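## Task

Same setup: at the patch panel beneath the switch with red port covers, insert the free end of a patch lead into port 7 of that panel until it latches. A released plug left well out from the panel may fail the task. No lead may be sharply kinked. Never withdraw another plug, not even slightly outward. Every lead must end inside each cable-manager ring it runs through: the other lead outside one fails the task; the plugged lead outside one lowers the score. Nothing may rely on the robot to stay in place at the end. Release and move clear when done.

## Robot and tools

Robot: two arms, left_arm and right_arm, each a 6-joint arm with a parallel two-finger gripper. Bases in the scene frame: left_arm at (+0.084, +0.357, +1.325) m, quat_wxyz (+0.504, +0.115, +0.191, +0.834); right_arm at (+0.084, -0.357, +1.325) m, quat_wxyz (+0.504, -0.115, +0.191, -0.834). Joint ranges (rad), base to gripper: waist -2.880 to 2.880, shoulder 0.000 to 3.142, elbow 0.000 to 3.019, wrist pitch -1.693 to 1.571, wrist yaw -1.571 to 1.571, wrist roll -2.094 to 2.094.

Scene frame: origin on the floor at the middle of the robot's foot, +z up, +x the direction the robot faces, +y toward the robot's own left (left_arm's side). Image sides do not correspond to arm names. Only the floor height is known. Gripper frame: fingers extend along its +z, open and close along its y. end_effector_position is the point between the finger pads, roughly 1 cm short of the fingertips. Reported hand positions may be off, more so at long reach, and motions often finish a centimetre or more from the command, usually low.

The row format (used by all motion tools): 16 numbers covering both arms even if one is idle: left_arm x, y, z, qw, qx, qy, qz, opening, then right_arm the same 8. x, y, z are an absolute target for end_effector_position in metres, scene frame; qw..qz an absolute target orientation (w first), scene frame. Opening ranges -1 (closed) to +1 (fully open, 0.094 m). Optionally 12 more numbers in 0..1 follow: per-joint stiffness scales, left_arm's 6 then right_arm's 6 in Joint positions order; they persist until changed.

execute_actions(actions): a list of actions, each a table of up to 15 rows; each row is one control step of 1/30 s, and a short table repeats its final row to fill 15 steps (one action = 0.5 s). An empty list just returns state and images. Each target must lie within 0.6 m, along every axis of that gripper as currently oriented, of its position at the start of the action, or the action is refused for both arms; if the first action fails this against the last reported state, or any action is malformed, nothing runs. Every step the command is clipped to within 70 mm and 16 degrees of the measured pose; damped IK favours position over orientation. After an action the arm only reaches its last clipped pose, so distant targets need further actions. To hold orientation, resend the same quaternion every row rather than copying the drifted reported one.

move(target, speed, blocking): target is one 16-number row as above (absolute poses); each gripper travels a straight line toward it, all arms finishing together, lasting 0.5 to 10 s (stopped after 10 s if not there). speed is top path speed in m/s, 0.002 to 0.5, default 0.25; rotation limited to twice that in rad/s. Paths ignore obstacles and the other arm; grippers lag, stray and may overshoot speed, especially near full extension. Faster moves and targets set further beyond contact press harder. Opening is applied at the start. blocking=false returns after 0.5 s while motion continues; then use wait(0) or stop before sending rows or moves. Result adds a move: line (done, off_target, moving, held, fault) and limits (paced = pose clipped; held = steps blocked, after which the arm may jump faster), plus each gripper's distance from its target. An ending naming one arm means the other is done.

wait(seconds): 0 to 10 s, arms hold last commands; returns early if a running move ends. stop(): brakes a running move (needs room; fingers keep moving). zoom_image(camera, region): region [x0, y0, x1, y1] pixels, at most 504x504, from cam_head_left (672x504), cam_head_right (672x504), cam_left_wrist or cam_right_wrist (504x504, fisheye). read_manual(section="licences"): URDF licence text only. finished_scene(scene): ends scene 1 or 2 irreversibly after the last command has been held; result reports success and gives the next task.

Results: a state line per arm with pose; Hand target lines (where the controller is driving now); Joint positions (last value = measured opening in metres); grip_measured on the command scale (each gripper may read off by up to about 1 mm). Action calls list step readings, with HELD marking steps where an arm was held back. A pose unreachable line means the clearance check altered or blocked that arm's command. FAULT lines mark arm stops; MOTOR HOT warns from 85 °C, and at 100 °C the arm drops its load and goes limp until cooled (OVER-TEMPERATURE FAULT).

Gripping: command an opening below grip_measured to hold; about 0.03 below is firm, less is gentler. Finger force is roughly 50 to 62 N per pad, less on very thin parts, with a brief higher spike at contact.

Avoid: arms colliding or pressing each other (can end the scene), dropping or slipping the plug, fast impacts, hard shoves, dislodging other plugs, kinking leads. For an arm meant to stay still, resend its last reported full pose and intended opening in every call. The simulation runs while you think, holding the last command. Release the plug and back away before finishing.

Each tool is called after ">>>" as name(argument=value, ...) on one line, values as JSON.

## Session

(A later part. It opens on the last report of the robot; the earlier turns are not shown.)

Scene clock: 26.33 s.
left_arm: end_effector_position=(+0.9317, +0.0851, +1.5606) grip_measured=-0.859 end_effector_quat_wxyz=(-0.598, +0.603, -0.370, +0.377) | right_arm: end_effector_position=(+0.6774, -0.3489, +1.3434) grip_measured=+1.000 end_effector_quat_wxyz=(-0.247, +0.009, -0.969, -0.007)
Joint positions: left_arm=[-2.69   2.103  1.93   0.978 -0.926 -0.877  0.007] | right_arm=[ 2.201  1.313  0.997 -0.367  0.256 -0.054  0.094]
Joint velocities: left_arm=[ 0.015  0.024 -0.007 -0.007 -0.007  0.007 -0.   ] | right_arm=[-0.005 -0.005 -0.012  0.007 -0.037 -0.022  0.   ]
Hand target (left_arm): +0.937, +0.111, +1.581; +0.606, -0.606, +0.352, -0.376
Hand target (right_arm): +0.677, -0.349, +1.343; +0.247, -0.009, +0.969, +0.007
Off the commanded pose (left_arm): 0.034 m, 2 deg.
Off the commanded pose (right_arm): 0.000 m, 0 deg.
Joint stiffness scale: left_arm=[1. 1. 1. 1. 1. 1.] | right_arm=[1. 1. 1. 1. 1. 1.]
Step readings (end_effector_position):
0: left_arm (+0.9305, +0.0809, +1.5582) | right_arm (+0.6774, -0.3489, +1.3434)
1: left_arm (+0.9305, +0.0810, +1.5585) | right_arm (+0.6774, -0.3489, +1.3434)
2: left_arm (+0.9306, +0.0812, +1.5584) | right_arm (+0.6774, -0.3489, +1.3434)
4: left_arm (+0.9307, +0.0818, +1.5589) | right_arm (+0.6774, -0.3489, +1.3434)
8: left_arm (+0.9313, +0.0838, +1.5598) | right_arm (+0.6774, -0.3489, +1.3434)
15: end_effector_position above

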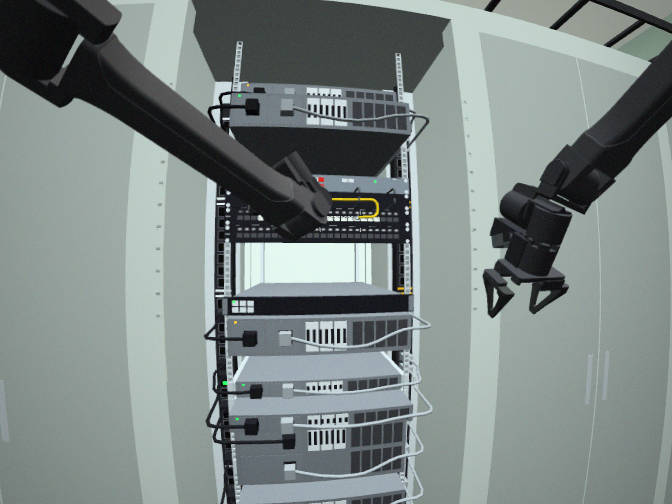

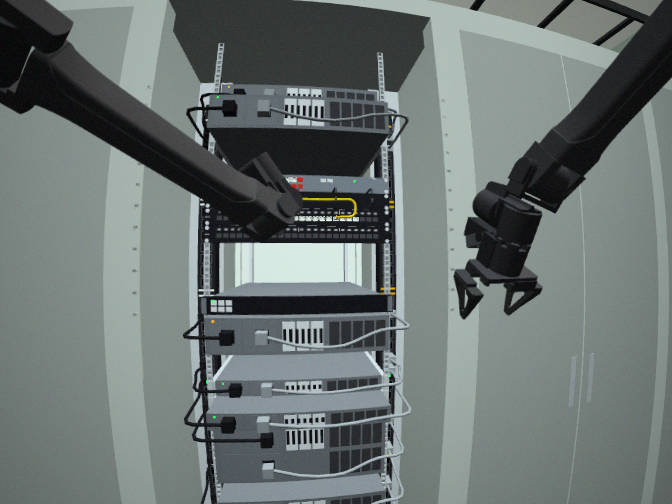

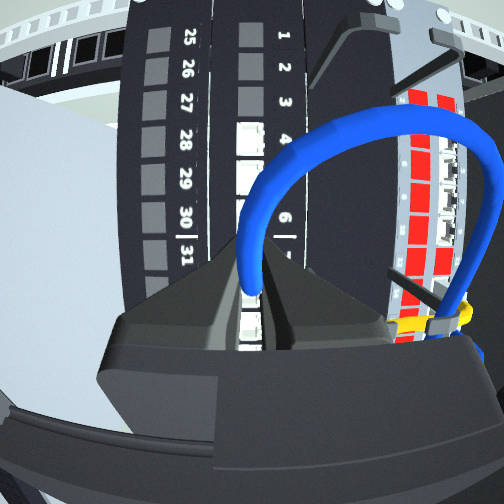

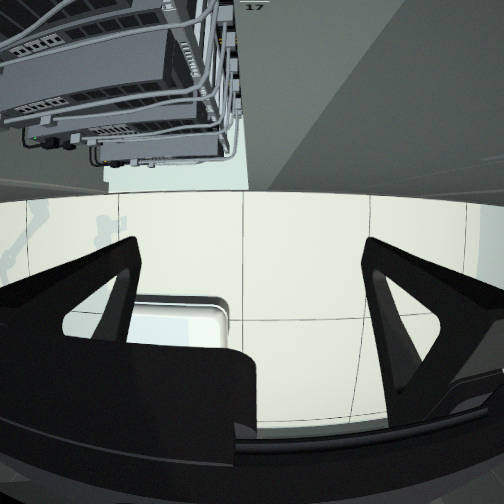

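>>> execute_actions(actions=[[[0.944,0.110,1.5815,0.606,-0.606,0.352,-0.376,-0.89,0.6774,-0.3489,1.3434,-0.247,0.009,-0.969,-0.007,1]],[[0.949,0.109,1.5815,0.606,-0.606,0.352,-0.376,-0.89,0.6774,-0.3489,1.3434,-0.247,0.009,-0.969,-0.007,1]]])

>>> zoom_image(camera="cam_left_wrist", region=[150,150,350,350])

Scene clock: 27.57 s.
left_arm: end_effector_position=(+0.9334, +0.0874, +1.5586) grip_measured=-0.859 end_effector_quat_wxyz=(-0.598, +0.602, -0.373, +0.374) | right_arm: end_effector_position=(+0.6774, -0.3489, +1.3434) grip_measured=+1.000 end_effector_quat_wxyz=(-0.247, +0.009, -0.969, -0.007)
Joint positions: left_arm=[-2.685  2.103  1.93   0.972 -0.925 -0.877  0.007] | right_arm=[ 2.201  1.313  0.997 -0.367  0.256 -0.054  0.094]
Joint velocities: left_arm=[ 0.015  0.005  0.002  0.002 -0.081  0.081 -0.   ] | right_arm=[-0.005 -0.015 -0.017 -0.007  0.081 -0.022  0.   ]
Hand target (left_arm): +0.946, +0.110, +1.581; +0.606, -0.606, +0.352, -0.376
Hand target (right_arm): +0.677, -0.349, +1.343; +0.247, -0.009, +0.969, +0.007
Off the commanded pose (left_arm): 0.035 m, 3 deg.
Off the commanded pose (right_arm): 0.000 m, 0 deg.
Joint stiffness scale: left_arm=[1. 1. 1. 1. 1. 1.] | right_arm=[1. 1. 1. 1. 1. 1.]
Step readings (end_effector_position; steps 1 to 15: 1st action; 16 to 30: 2nd action):
0: left_arm (+0.9317, +0.0851, +1.5606) | right_arm (+0.6774, -0.3489, +1.3434)
1: left_arm (+0.9317, +0.0851, +1.5606) | right_arm (+0.6774, -0.3489, +1.3434)
2: left_arm (+0.9317, +0.0851, +1.5606) | right_arm (+0.6774, -0.3489, +1.3434)
4: left_arm (+0.9318, +0.0854, +1.5605) | right_arm (+0.6774, -0.3489, +1.3434)
8: left_arm (+0.9321, +0.0861, +1.5602) | right_arm (+0.6774, -0.3489, +1.3434)
15: left_arm (+0.9322, +0.0864, +1.5601) | right_arm (+0.6774, -0.3489, +1.3434)
16: left_arm (+0.9324, +0.0865, +1.5599) | right_arm (+0.6774, -0.3489, +1.3434)
17: left_arm (+0.9325, +0.0862, +1.5597) | right_arm (+0.6774, -0.3489, +1.3434)
19: left_arm (+0.9328, +0.0863, +1.5594) | right_arm (+0.6774, -0.3489, +1.3434)
23: left_arm (+0.9333, +0.0872, +1.5588) | right_arm (+0.6774, -0.3489, +1.3434)
30: end_effector_position above

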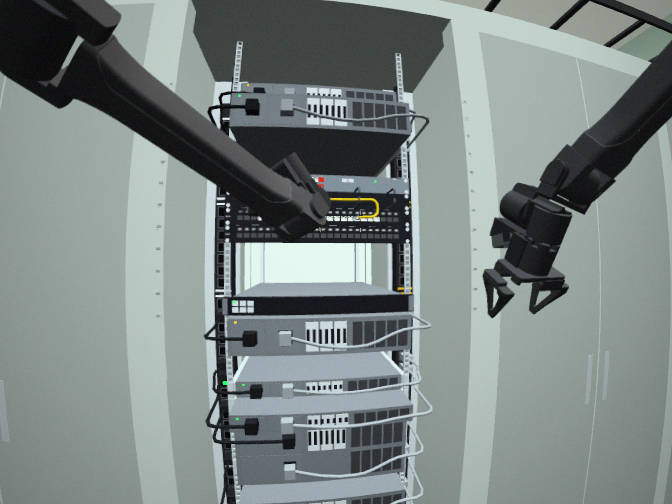

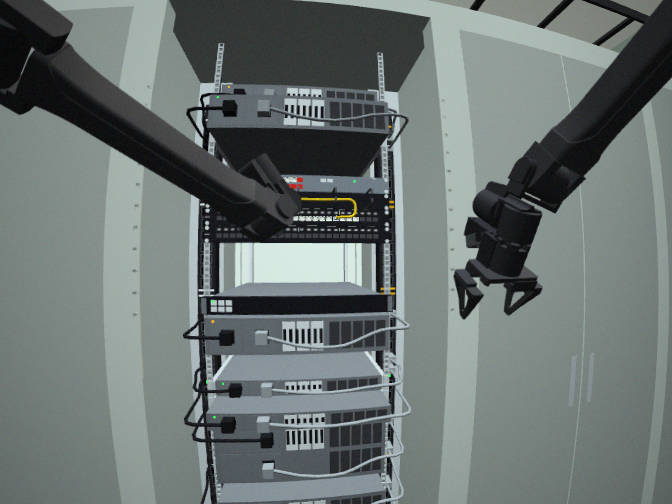

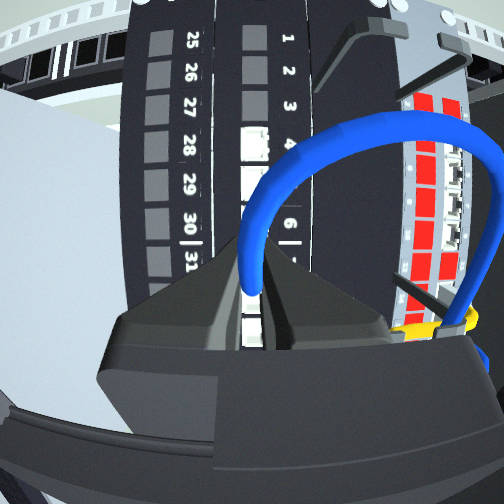

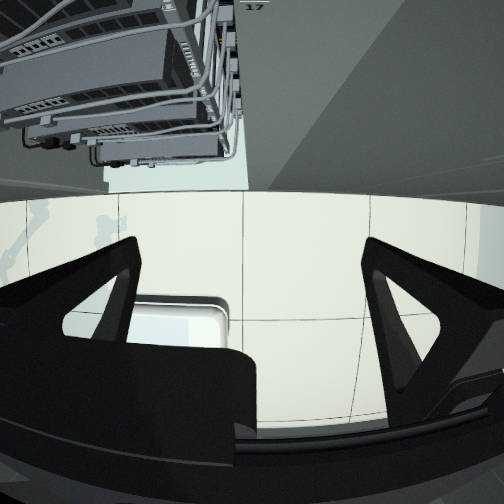

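Region (150, 150, 350, 350) of cam_left_wrist's 504x504 image, scaled by 2.520, with more detail than that image has.

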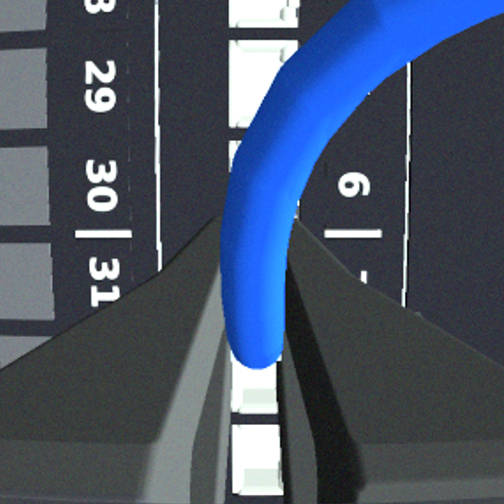

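>>> execute_actions(actions=[[[0.951,0.1045,1.581,0.602,-0.602,0.358,-0.382,-0.89,0.6774,-0.3489,1.3434,-0.247,0.009,-0.969,-0.007,1]]])

>>> zoom_image(camera="cam_left_wrist", region=[150,150,350,350])

Scene clock: 28.30 s.
left_arm: end_effector_position=(+0.9354, +0.0837, +1.5574) grip_measured=-0.859 end_effector_quat_wxyz=(-0.596, +0.597, -0.381, +0.378) | right_arm: end_effector_position=(+0.6774, -0.3489, +1.3434) grip_measured=+1.000 end_effector_quat_wxyz=(-0.247, +0.009, -0.969, -0.007)
Joint positions: left_arm=[-2.685  2.103  1.93   0.952 -0.91  -0.887  0.007] | right_arm=[ 2.201  1.313  0.997 -0.367  0.256 -0.054  0.094]
Joint velocities: left_arm=[-0.034 -0.005 -0.022 -0.007  0.007 -0.022 -0.   ] | right_arm=[-0.015 -0.015  0.002  0.002  0.022 -0.007  0.   ]
Hand target (left_arm): +0.948, +0.106, +1.581; +0.603, -0.602, +0.358, -0.382
Hand target (right_arm): +0.677, -0.349, +1.343; +0.247, -0.009, +0.969, +0.007
Off the commanded pose (left_arm): 0.035 m, 3 deg.
Off the commanded pose (right_arm): 0.000 m, 0 deg.
Joint stiffness scale: left_arm=[1. 1. 1. 1. 1. 1.] | right_arm=[1. 1. 1. 1. 1. 1.]
Step readings (end_effector_position):
0: left_arm (+0.9334, +0.0874, +1.5586) | right_arm (+0.6774, -0.3489, +1.3434)
1: left_arm (+0.9339, +0.0863, +1.5589) | right_arm (+0.6774, -0.3489, +1.3434)
2: left_arm (+0.9347, +0.0853, +1.5586) | right_arm (+0.6774, -0.3489, +1.3434)
4: left_arm (+0.9352, +0.0841, +1.5579) | right_arm (+0.6774, -0.3489, +1.3434)
8: left_arm (+0.9354, +0.0837, +1.5574) | right_arm (+0.6774, -0.3489, +1.3434)
15: end_effector_position above

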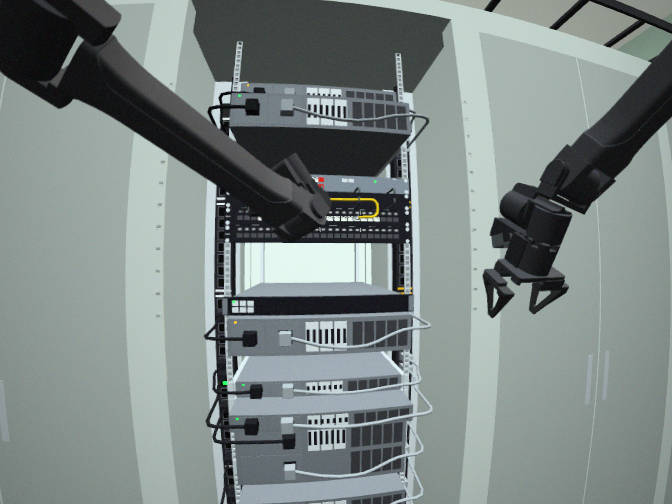

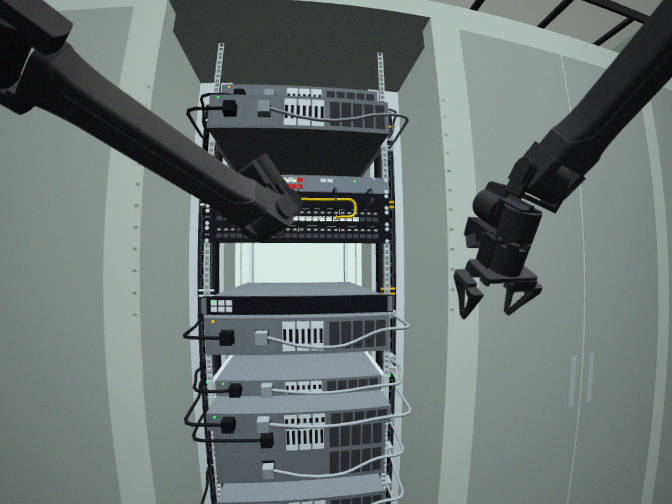

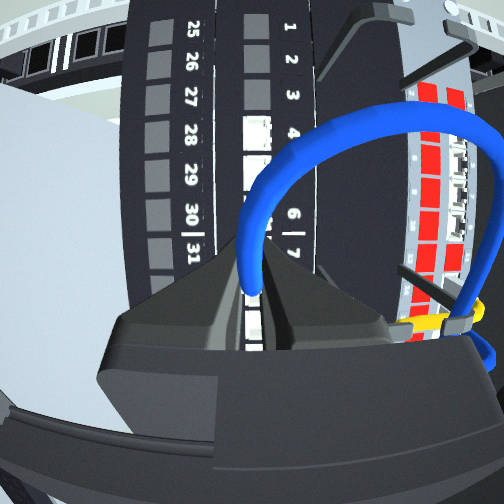

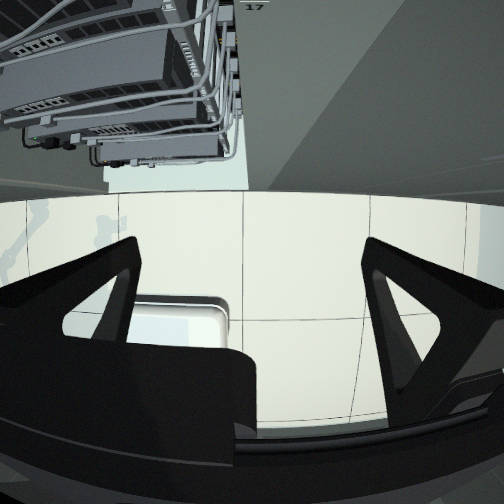

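Region (150, 150, 350, 350) of cam_left_wrist's 504x504 image, scaled by 2.520, with more detail than that image has.

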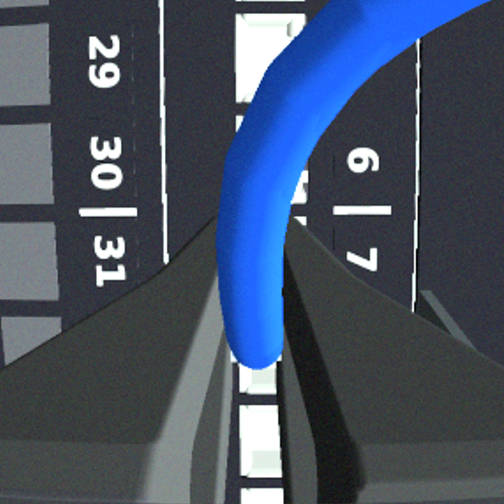

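>>> execute_actions(actions=[[[0.9485,0.1085,1.5888,0.607,-0.6045,0.338,-0.392,-0.89,0.6774,-0.3489,1.3434,-0.247,0.009,-0.969,-0.007,1]]])

>>> zoom_image(camera="cam_left_wrist", region=[150,150,350,350])

Scene clock: 29.27 s.
left_arm: end_effector_position=(+0.9353, +0.0838, +1.5579) grip_measured=-0.859 end_effector_quat_wxyz=(-0.596, +0.597, -0.379, +0.379) | right_arm: end_effector_position=(+0.6774, -0.3489, +1.3434) grip_measured=+1.000 end_effector_quat_wxyz=(-0.247, +0.009, -0.969, -0.007)
Joint positions: left_arm=[-2.685  2.103  1.93   0.954 -0.908 -0.887  0.007] | right_arm=[ 2.201  1.313  0.997 -0.367  0.256 -0.054  0.094]
Joint velocities: left_arm=[-0.005 -0.005 -0.002 -0.007  0.007  0.022 -0.   ] | right_arm=[-0.005 -0.015 -0.012 -0.007 -0.066 -0.022  0.   ]
Hand target (left_arm): +0.946, +0.109, +1.588; +0.606, -0.604, +0.338, -0.392
Hand target (right_arm): +0.677, -0.349, +1.343; +0.247, -0.009, +0.969, +0.007
Off the commanded pose (left_arm): 0.042 m, 5 deg.
Off the commanded pose (right_arm): 0.000 m, 0 deg.
Joint stiffness scale: left_arm=[1. 1. 1. 1. 1. 1.] | right_arm=[1. 1. 1. 1. 1. 1.]
Step readings (end_effector_position):
0: left_arm (+0.9354, +0.0837, +1.5574) | right_arm (+0.6774, -0.3489, +1.3434)
1: left_arm (+0.9354, +0.0837, +1.5575) | right_arm (+0.6774, -0.3489, +1.3434)
2: left_arm (+0.9354, +0.0837, +1.5577) | right_arm (+0.6774, -0.3489, +1.3434)
4: left_arm (+0.9354, +0.0838, +1.5578) | right_arm (+0.6774, -0.3489, +1.3434)
8: left_arm (+0.9353, +0.0838, +1.5579) | right_arm (+0.6774, -0.3489, +1.3434)
15: end_effector_position above

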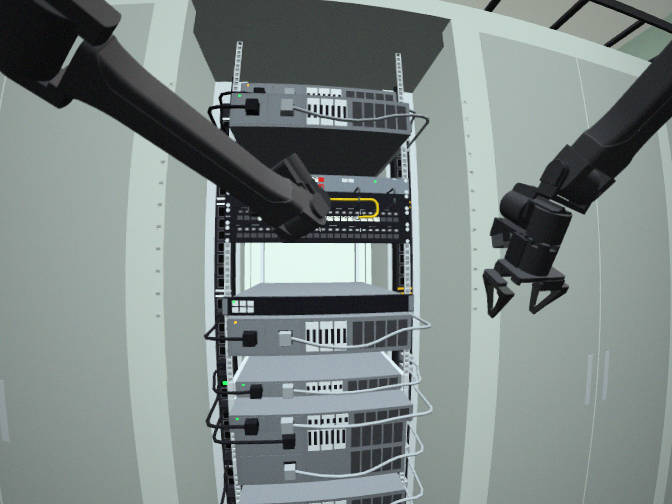

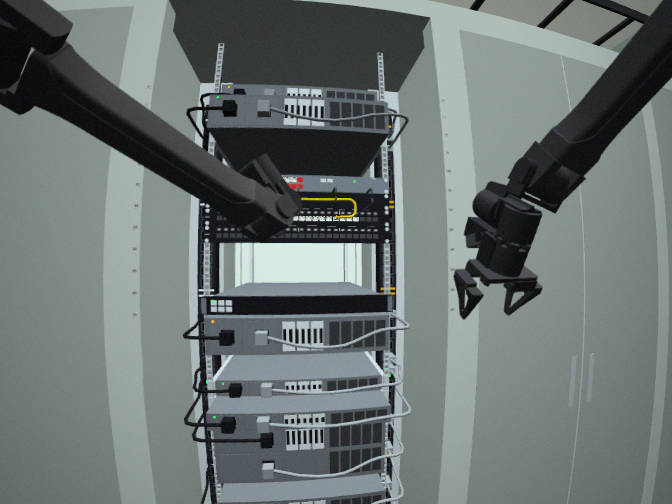

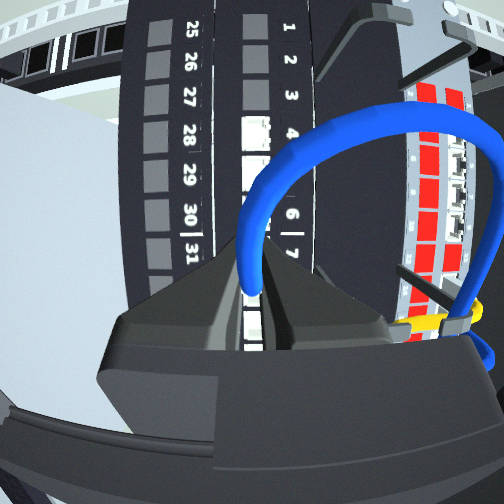

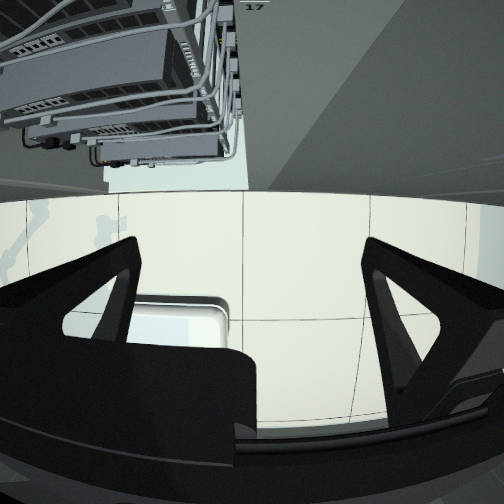

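Region (150, 150, 350, 350) of cam_left_wrist's 504x504 image, scaled by 2.520, with more detail than that image has.

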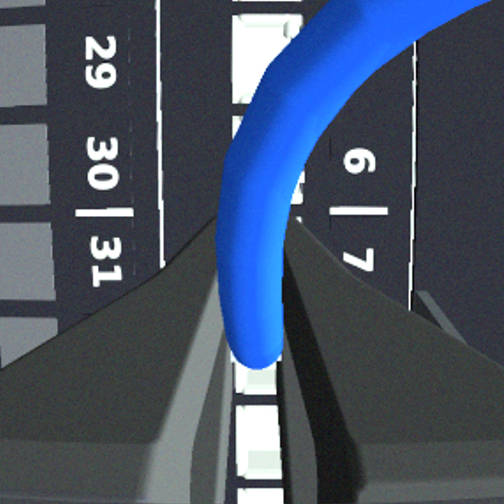

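Deadband taken up; add +0.016 more.

>>> execute_actions(actions=[[[0.9477,0.1099,1.5913,0.6086,-0.6053,0.3316,-0.3952,-0.89,0.6774,-0.3489,1.3434,-0.247,0.009,-0.969,-0.007,1]]])

>>> zoom_image(camera="cam_left_wrist", region=[150,150,350,350])

Scene clock: 29.90 s.
left_arm: end_effector_position=(+0.9347, +0.0853, +1.5600) grip_measured=-0.859 end_effector_quat_wxyz=(-0.597, +0.598, -0.373, +0.382) | right_arm: end_effector_position=(+0.6774, -0.3489, +1.3434) grip_measured=+1.000 end_effector_quat_wxyz=(-0.247, +0.009, -0.969, -0.007)
Joint positions: left_arm=[-2.685  2.103  1.93   0.969 -0.908 -0.887  0.007] | right_arm=[ 2.201  1.313  0.997 -0.367  0.256 -0.054  0.094]
Joint velocities: left_arm=[-0.024  0.005 -0.012  0.007 -0.022 -0.037 -0.001] | right_arm=[-0.005 -0.015 -0.002  0.002 -0.051  0.007  0.   ]
Hand target (left_arm): +0.945, +0.111, +1.591; +0.607, -0.604, +0.332, -0.395
Hand target (right_arm): +0.677, -0.349, +1.343; +0.247, -0.009, +0.969, +0.007
Off the commanded pose (left_arm): 0.042 m, 5 deg.
Off the commanded pose (right_arm): 0.000 m, 0 deg.
Joint stiffness scale: left_arm=[1. 1. 1. 1. 1. 1.] | right_arm=[1. 1. 1. 1. 1. 1.]
Step readings (end_effector_position):
0: left_arm (+0.9353, +0.0838, +1.5579) | right_arm (+0.6774, -0.3489, +1.3434)
1: left_arm (+0.9353, +0.0840, +1.5582) | right_arm (+0.6774, -0.3489, +1.3434)
2: left_arm (+0.9351, +0.0844, +1.5589) | right_arm (+0.6774, -0.3489, +1.3434)
4: left_arm (+0.9348, +0.0850, +1.5596) | right_arm (+0.6774, -0.3489, +1.3434)
8: left_arm (+0.9347, +0.0853, +1.5600) | right_arm (+0.6774, -0.3489, +1.3434)
15: end_effector_position above

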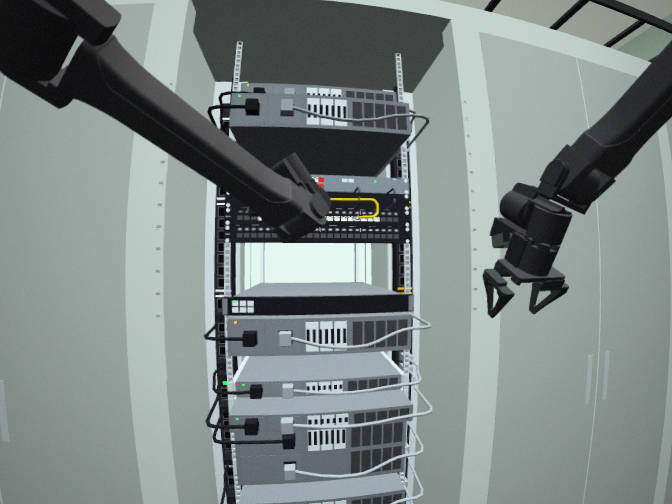

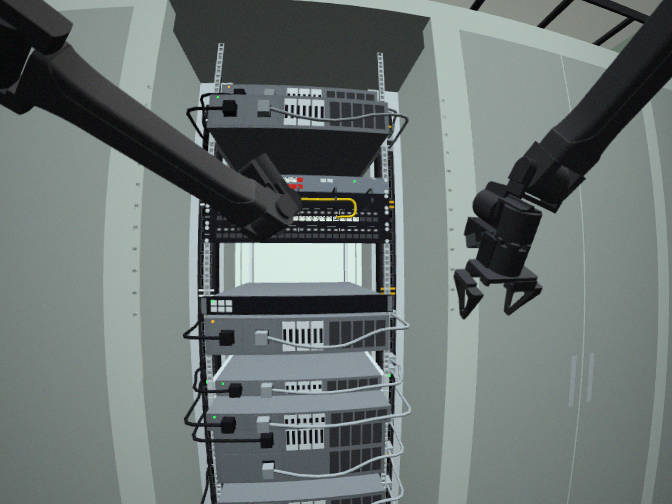

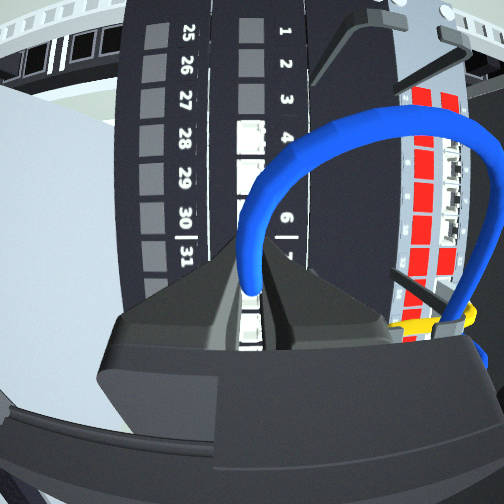

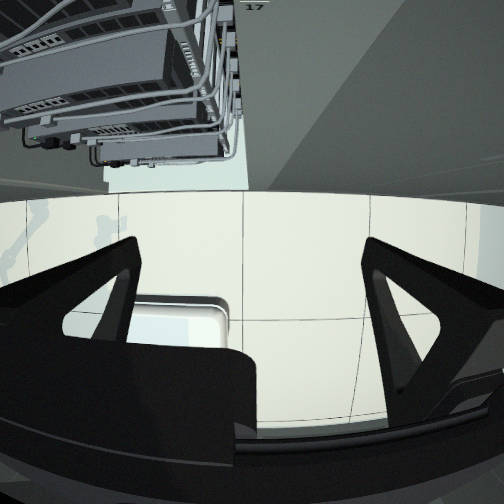

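Region (150, 150, 350, 350) of cam_left_wrist's 504x504 image, scaled by 2.520, with more detail than that image has.

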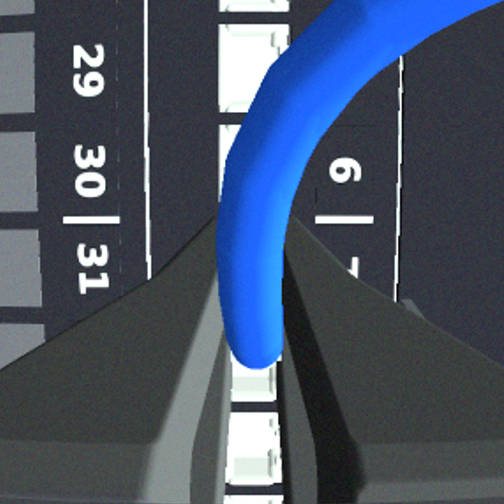

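>>> execute_actions(actions=[[[0.9515,0.109,1.5895,0.6086,-0.6053,0.3316,-0.3952,-0.89,0.6774,-0.3489,1.3434,-0.247,0.009,-0.969,-0.007,1]],[[0.955,0.108,1.588,0.6086,-0.6053,0.3316,-0.3952,-0.89,0.6774,-0.3489,1.3434,-0.247,0.009,-0.969,-0.007,1]]])

>>> zoom_image(camera="cam_left_wrist", region=[150,150,350,350])

Scene clock: 31.07 s.
left_arm: end_effector_position=(+0.9401, +0.0902, +1.5724) grip_measured=-0.859 end_effector_quat_wxyz=(-0.600, +0.600, -0.360, +0.389) | right_arm: end_effector_position=(+0.6774, -0.3489, +1.3434) grip_measured=+1.000 end_effector_quat_wxyz=(-0.247, +0.009, -0.969, -0.007)
Joint positions: left_arm=[-2.682  2.107  1.962  0.969 -0.904 -0.888  0.007] | right_arm=[ 2.201  1.313  0.997 -0.367  0.256 -0.054  0.094]
Joint velocities: left_arm=[-0.015 -0.015 -0.007  0.002 -0.022 -0.007  0.   ] | right_arm=[-0.024  0.005  0.002  0.002 -0.022 -0.051  0.   ]
Hand target (left_arm): +0.952, +0.109, +1.588; +0.607, -0.604, +0.332, -0.395
Hand target (right_arm): +0.677, -0.349, +1.343; +0.247, -0.009, +0.969, +0.007
Off the commanded pose (left_arm): 0.028 m, 4 deg.
Off the commanded pose (right_arm): 0.000 m, 0 deg.
Joint stiffness scale: left_arm=[1. 1. 1. 1. 1. 1.] | right_arm=[1. 1. 1. 1. 1. 1.]
Step readings (end_effector_position; steps 1 to 15: 1st action; 16 to 30: 2nd action):
0: left_arm (+0.9347, +0.0853, +1.5600) | right_arm (+0.6774, -0.3489, +1.3434)
1: left_arm (+0.9349, +0.0853, +1.5606) | right_arm (+0.6774, -0.3489, +1.3434)
2: left_arm (+0.9351, +0.0854, +1.5614) | right_arm (+0.6774, -0.3489, +1.3434)
4: left_arm (+0.9357, +0.0859, +1.5632) | right_arm (+0.6774, -0.3489, +1.3434)
8: left_arm (+0.9367, +0.0870, +1.5666) | right_arm (+0.6774, -0.3489, +1.3434)
15: left_arm (+0.9370, +0.0872, +1.5673) | right_arm (+0.6774, -0.3489, +1.3434)
16: left_arm (+0.9371, +0.0873, +1.5679) | right_arm (+0.6774, -0.3489, +1.3434)
17: left_arm (+0.9375, +0.0872, +1.5683) | right_arm (+0.6774, -0.3489, +1.3434)
19: left_arm (+0.9385, +0.0881, +1.5701) | right_arm (+0.6774, -0.3489, +1.3434)
23: left_arm (+0.9400, +0.0903, +1.5732) | right_arm (+0.6774, -0.3489, +1.3434)
30: end_effector_position above

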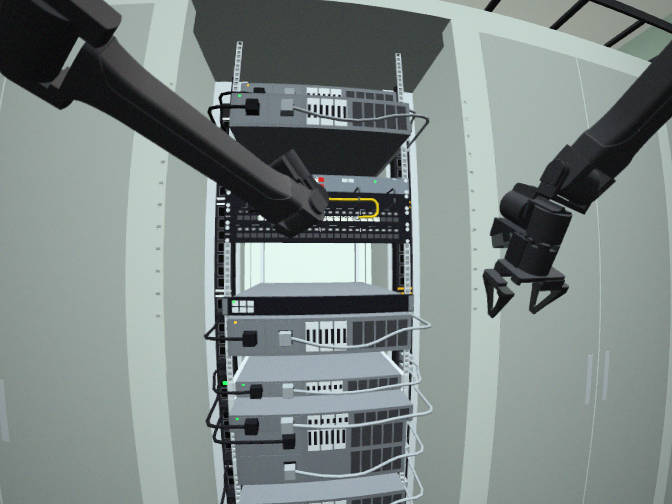

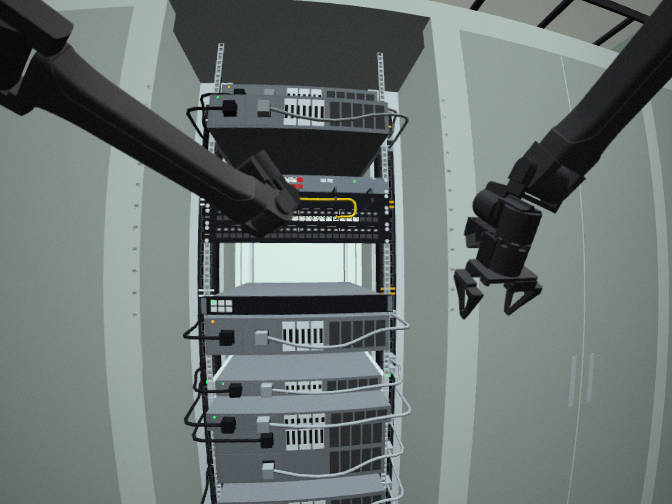

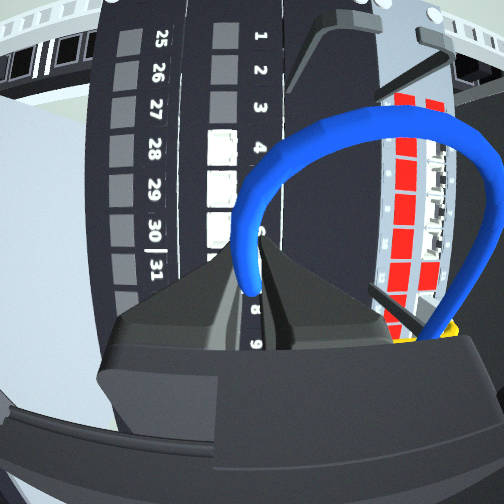

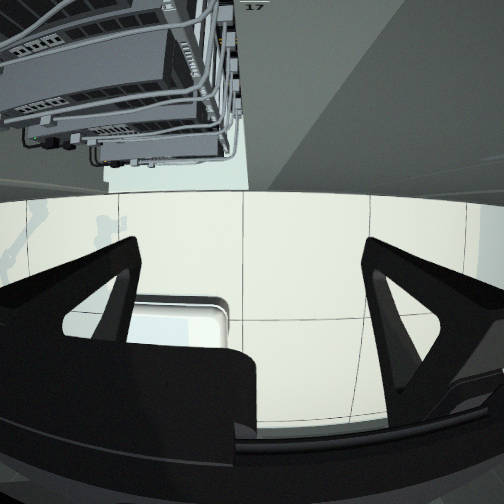

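Region (150, 150, 350, 350) of cam_left_wrist's 504x504 image, scaled by 2.520, with more detail than that image has.

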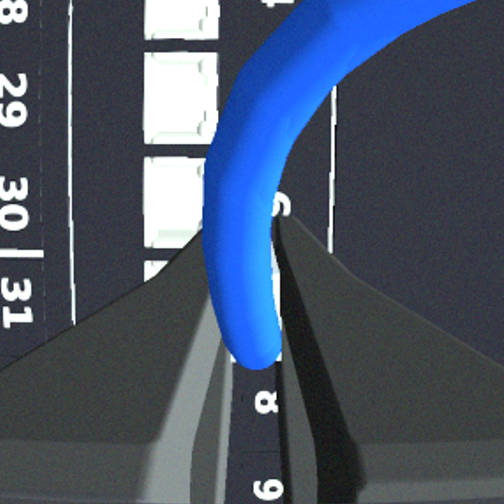

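>>> execute_actions(actions=[[[0.9535,0.1055,1.582,0.6086,-0.6053,0.3316,-0.3952,-0.89,0.6774,-0.3489,1.3434,-0.247,0.009,-0.969,-0.007,1]],[[0.953,0.1035,1.577,0.6086,-0.6053,0.3316,-0.3952,-0.89,0.6774,-0.3489,1.3434,-0.247,0.009,-0.969,-0.007,1]]])

>>> zoom_image(camera="cam_left_wrist", region=[150,150,350,350])

Scene clock: 32.83 s.
left_arm: end_effector_position=(+0.9400, +0.0850, +1.5621) grip_measured=-0.859 end_effector_quat_wxyz=(-0.599, +0.599, -0.366, +0.386) | right_arm: end_effector_position=(+0.6774, -0.3489, +1.3434) grip_measured=+1.000 end_effector_quat_wxyz=(-0.247, +0.009, -0.969, -0.007)
Joint positions: left_arm=[-2.682  2.12   1.962  0.969 -0.904 -0.888  0.007] | right_arm=[ 2.201  1.313  0.997 -0.367  0.256 -0.054  0.094]
Joint velocities: left_arm=[-0.015 -0.015  0.022 -0.007 -0.095  0.037  0.001] | right_arm=[-0.015 -0.005  0.017 -0.007  0.007 -0.007  0.   ]
Hand target (left_arm): +0.951, +0.104, +1.577; +0.607, -0.604, +0.332, -0.395
Hand target (right_arm): +0.677, -0.349, +1.343; +0.247, -0.009, +0.969, +0.007
Off the commanded pose (left_arm): 0.027 m, 4 deg.
Off the commanded pose (right_arm): 0.000 m, 0 deg.
Joint stiffness scale: left_arm=[1. 1. 1. 1. 1. 1.] | right_arm=[1. 1. 1. 1. 1. 1.]
Step readings (end_effector_position; steps 1 to 15: 1st action; 16 to 30: 2nd action):
0: left_arm (+0.9401, +0.0902, +1.5724) | right_arm (+0.6774, -0.3489, +1.3434)
1: left_arm (+0.9401, +0.0900, +1.5721) | right_arm (+0.6774, -0.3489, +1.3434)
2: left_arm (+0.9401, +0.0900, +1.5721) | right_arm (+0.6774, -0.3489, +1.3434)
4: left_arm (+0.9401, +0.0895, +1.5710) | right_arm (+0.6774, -0.3489, +1.3434)
8: left_arm (+0.9401, +0.0882, +1.5684) | right_arm (+0.6774, -0.3489, +1.3434)
15: left_arm (+0.9401, +0.0875, +1.5670) | right_arm (+0.6774, -0.3489, +1.3434)
16: left_arm (+0.9401, +0.0873, +1.5667) | right_arm (+0.6774, -0.3489, +1.3434)
17: left_arm (+0.9401, +0.0873, +1.5667) | right_arm (+0.6774, -0.3489, +1.3434)
19: left_arm (+0.9400, +0.0869, +1.5659) | right_arm (+0.6774, -0.3489, +1.3434)
23: left_arm (+0.9400, +0.0858, +1.5636) | right_arm (+0.6774, -0.3489, +1.3434)
30: end_effector_position above

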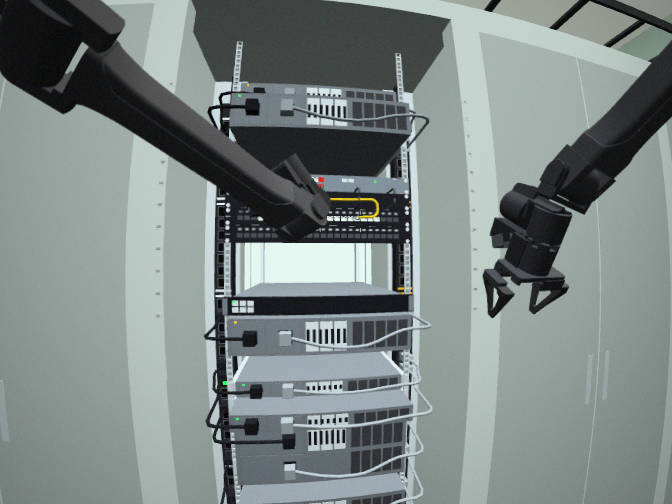

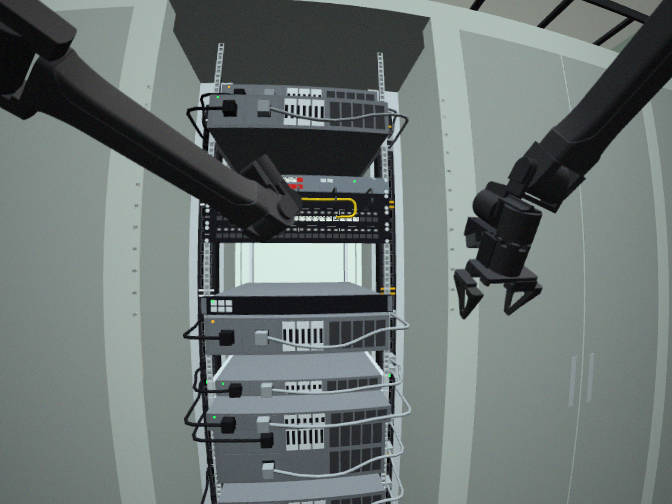

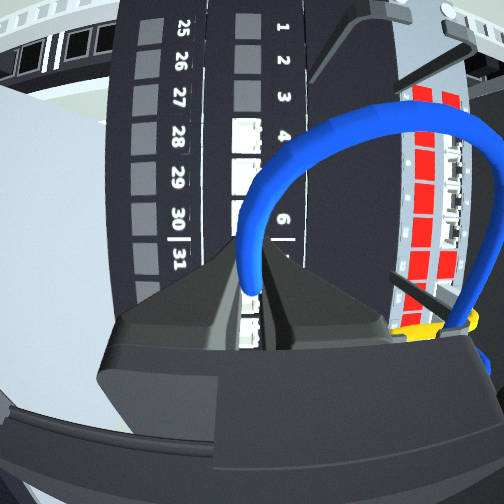

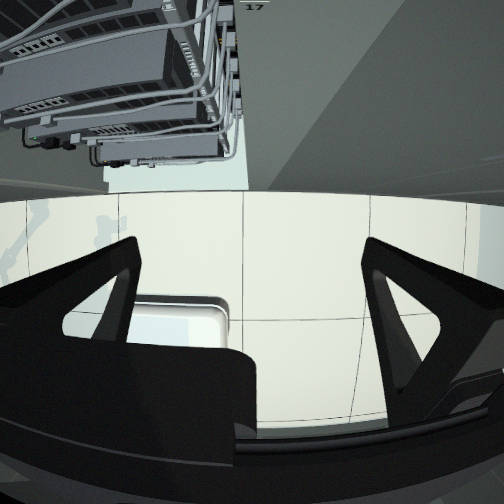

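Region (150, 150, 350, 350) of cam_left_wrist's 504x504 image, scaled by 2.520, with more detail than that image has.

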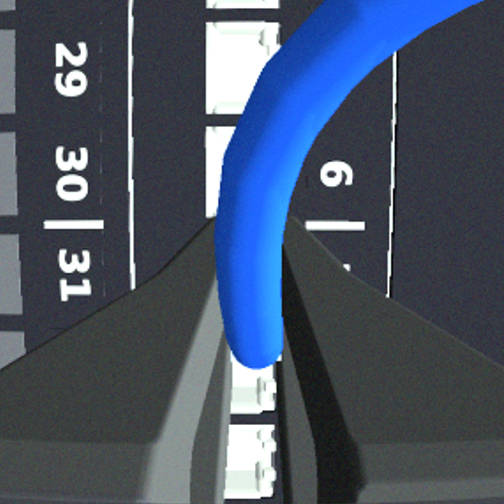

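>>> execute_actions(actions=[[[0.953,0.1027,1.5752,0.6086,-0.6053,0.3316,-0.3952,-0.89,0.6774,-0.3489,1.3434,-0.247,0.009,-0.969,-0.007,1]]])

>>> zoom_image(camera="cam_left_wrist", region=[150,150,350,350])

Scene clock: 33.53 s.
left_arm: end_effector_position=(+0.9400, +0.0848, +1.5616) grip_measured=-0.859 end_effector_quat_wxyz=(-0.599, +0.599, -0.366, +0.386) | right_arm: end_effector_position=(+0.6774, -0.3489, +1.3434) grip_measured=+1.000 end_effector_quat_wxyz=(-0.247, +0.009, -0.969, -0.007)
Joint positions: left_arm=[-2.682  2.121  1.962  0.969 -0.904 -0.888  0.007] | right_arm=[ 2.201  1.313  0.997 -0.367  0.256 -0.054  0.094]
Joint velocities: left_arm=[-0.015 -0.015 -0.002 -0.007 -0.051 -0.022 -0.   ] | right_arm=[-0.015 -0.005 -0.007  0.012  0.007  0.007  0.   ]
Hand target (left_arm): +0.951, +0.103, +1.575; +0.607, -0.604, +0.332, -0.395
Hand target (right_arm): +0.677, -0.349, +1.343; +0.247, -0.009, +0.969, +0.007
Off the commanded pose (left_arm): 0.026 m, 4 deg.
Off the commanded pose (right_arm): 0.000 m, 0 deg.
Joint stiffness scale: left_arm=[1. 1. 1. 1. 1. 1.] | right_arm=[1. 1. 1. 1. 1. 1.]
Step readings (end_effector_position):
0: left_arm (+0.9400, +0.0850, +1.5621) | right_arm (+0.6774, -0.3489, +1.3434)
1: left_arm (+0.9400, +0.0850, +1.5621) | right_arm (+0.6774, -0.3489, +1.3434)
2: left_arm (+0.9400, +0.0850, +1.5621) | right_arm (+0.6774, -0.3489, +1.3434)
4: left_arm (+0.9400, +0.0850, +1.5621) | right_arm (+0.6774, -0.3489, +1.3434)
8: left_arm (+0.9400, +0.0849, +1.5618) | right_arm (+0.6774, -0.3489, +1.3434)
15: end_effector_position above

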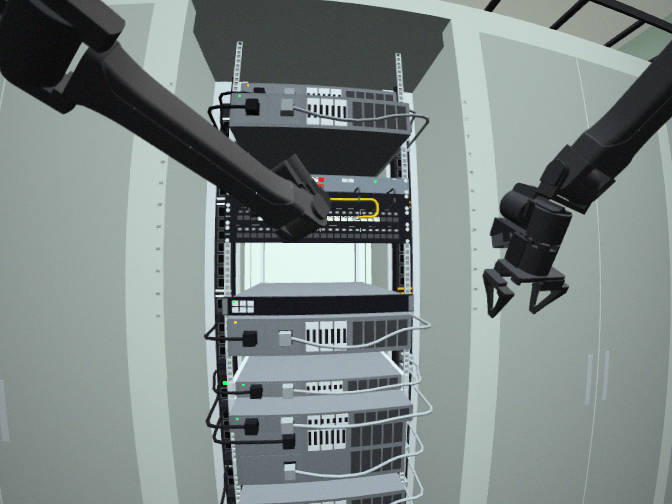

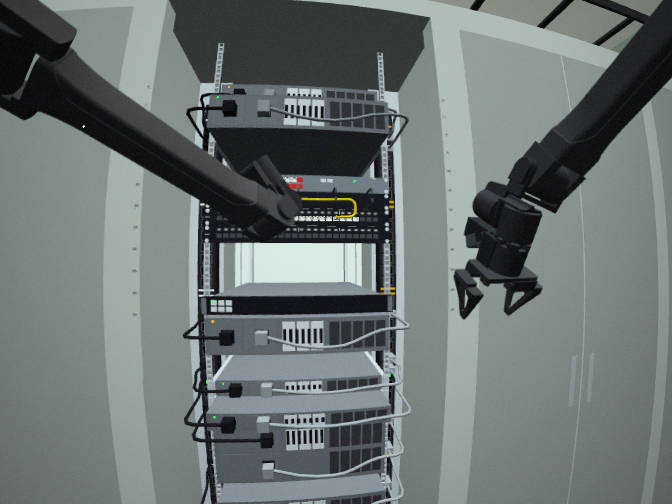

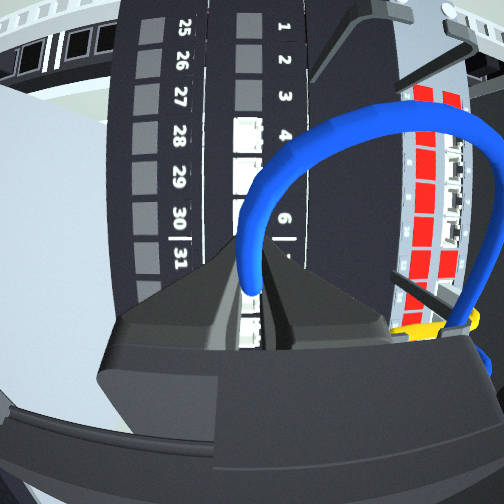

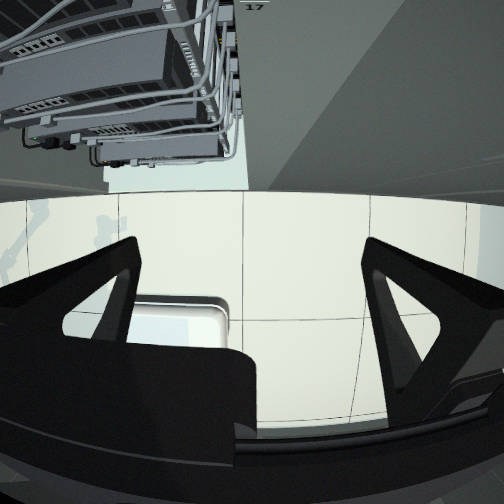

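Region (150, 150, 350, 350) of cam_left_wrist's 504x504 image, scaled by 2.520, with more detail than that image has.

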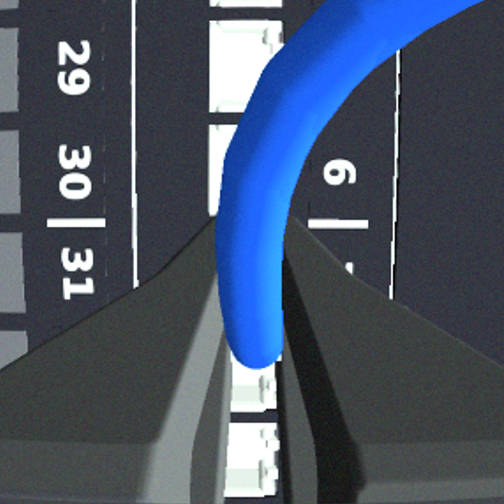

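>>> execute_actions(actions=[[[0.953,0.1017,1.573,0.6086,-0.6053,0.3316,-0.3952,-0.89,0.6774,-0.3489,1.3434,-0.247,0.009,-0.969,-0.007,1]]])

>>> zoom_image(camera="cam_left_wrist", region=[150,150,350,350])

Scene clock: 34.60 s.
left_arm: end_effector_position=(+0.9397, +0.0835, +1.5587) grip_measured=-0.859 end_effector_quat_wxyz=(-0.599, +0.598, -0.366, +0.386) | right_arm: end_effector_position=(+0.6774, -0.3489, +1.3434) grip_measured=+1.000 end_effector_quat_wxyz=(-0.247, +0.009, -0.969, -0.007)
Joint positions: left_arm=[-2.682  2.126  1.962  0.973 -0.904 -0.888  0.007] | right_arm=[ 2.201  1.313  0.997 -0.367  0.256 -0.054  0.094]
Joint velocities: left_arm=[-0.005  0.005 -0.007 -0.002 -0.037  0.081  0.   ] | right_arm=[-0.015 -0.005 -0.007 -0.007 -0.066 -0.051  0.   ]
Hand target (left_arm): +0.951, +0.102, +1.573; +0.607, -0.604, +0.332, -0.395
Hand target (right_arm): +0.677, -0.349, +1.343; +0.247, -0.009, +0.969, +0.007
Off the commanded pose (left_arm): 0.027 m, 4 deg.
Off the commanded pose (right_arm): 0.000 m, 0 deg.
Joint stiffness scale: left_arm=[1. 1. 1. 1. 1. 1.] | right_arm=[1. 1. 1. 1. 1. 1.]
Step readings (end_effector_position):
0: left_arm (+0.9400, +0.0848, +1.5616) | right_arm (+0.6774, -0.3489, +1.3434)
1: left_arm (+0.9400, +0.0848, +1.5617) | right_arm (+0.6774, -0.3489, +1.3434)
2: left_arm (+0.9399, +0.0848, +1.5616) | right_arm (+0.6774, -0.3489, +1.3434)
4: left_arm (+0.9398, +0.0846, +1.5612) | right_arm (+0.6774, -0.3489, +1.3434)
8: left_arm (+0.9397, +0.0839, +1.5595) | right_arm (+0.6774, -0.3489, +1.3434)
15: end_effector_position above

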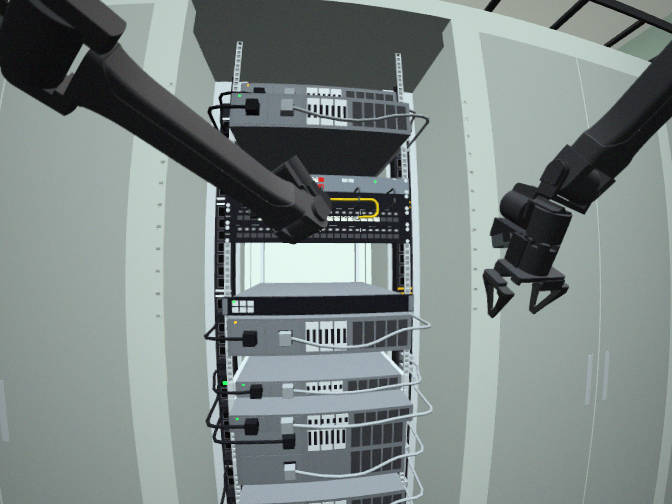

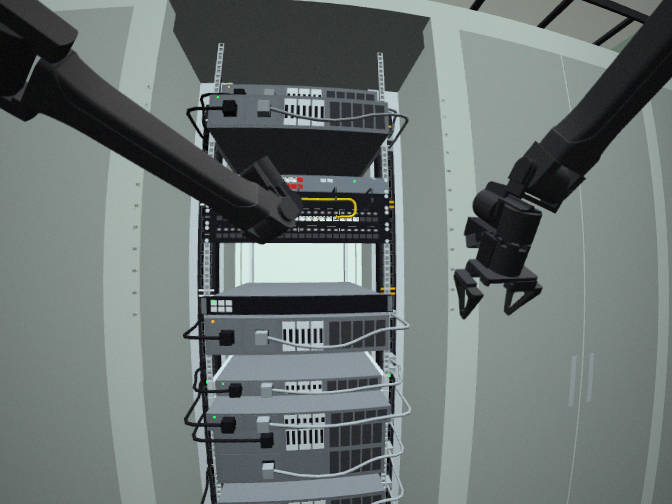

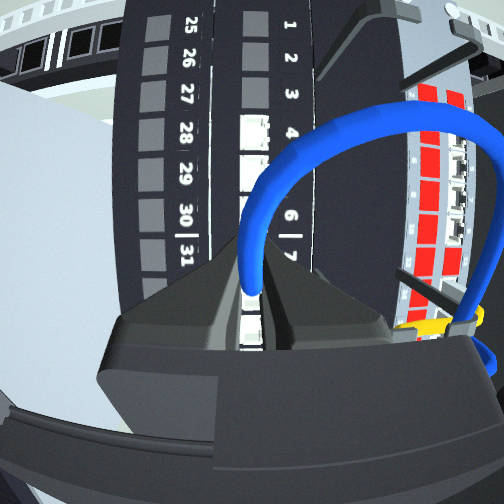

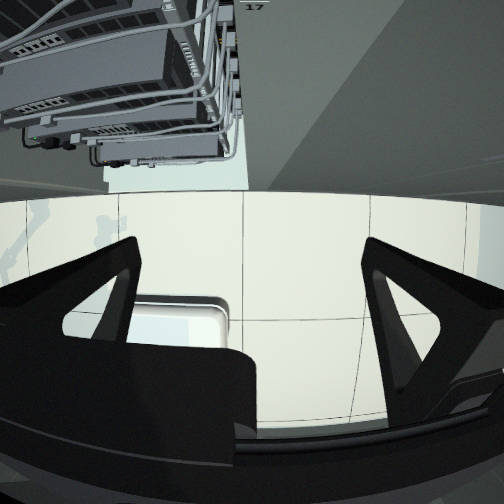

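Region (150, 150, 350, 350) of cam_left_wrist's 504x504 image, scaled by 2.520, with more detail than that image has.

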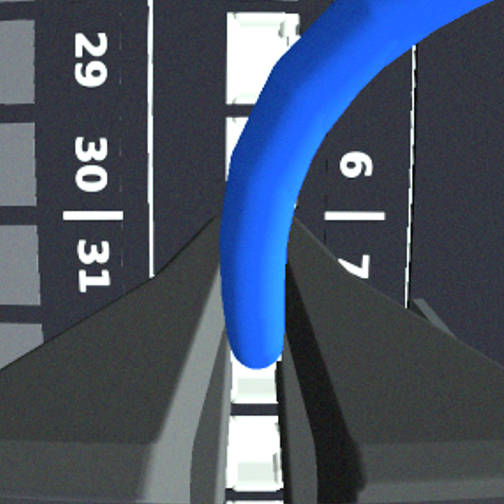

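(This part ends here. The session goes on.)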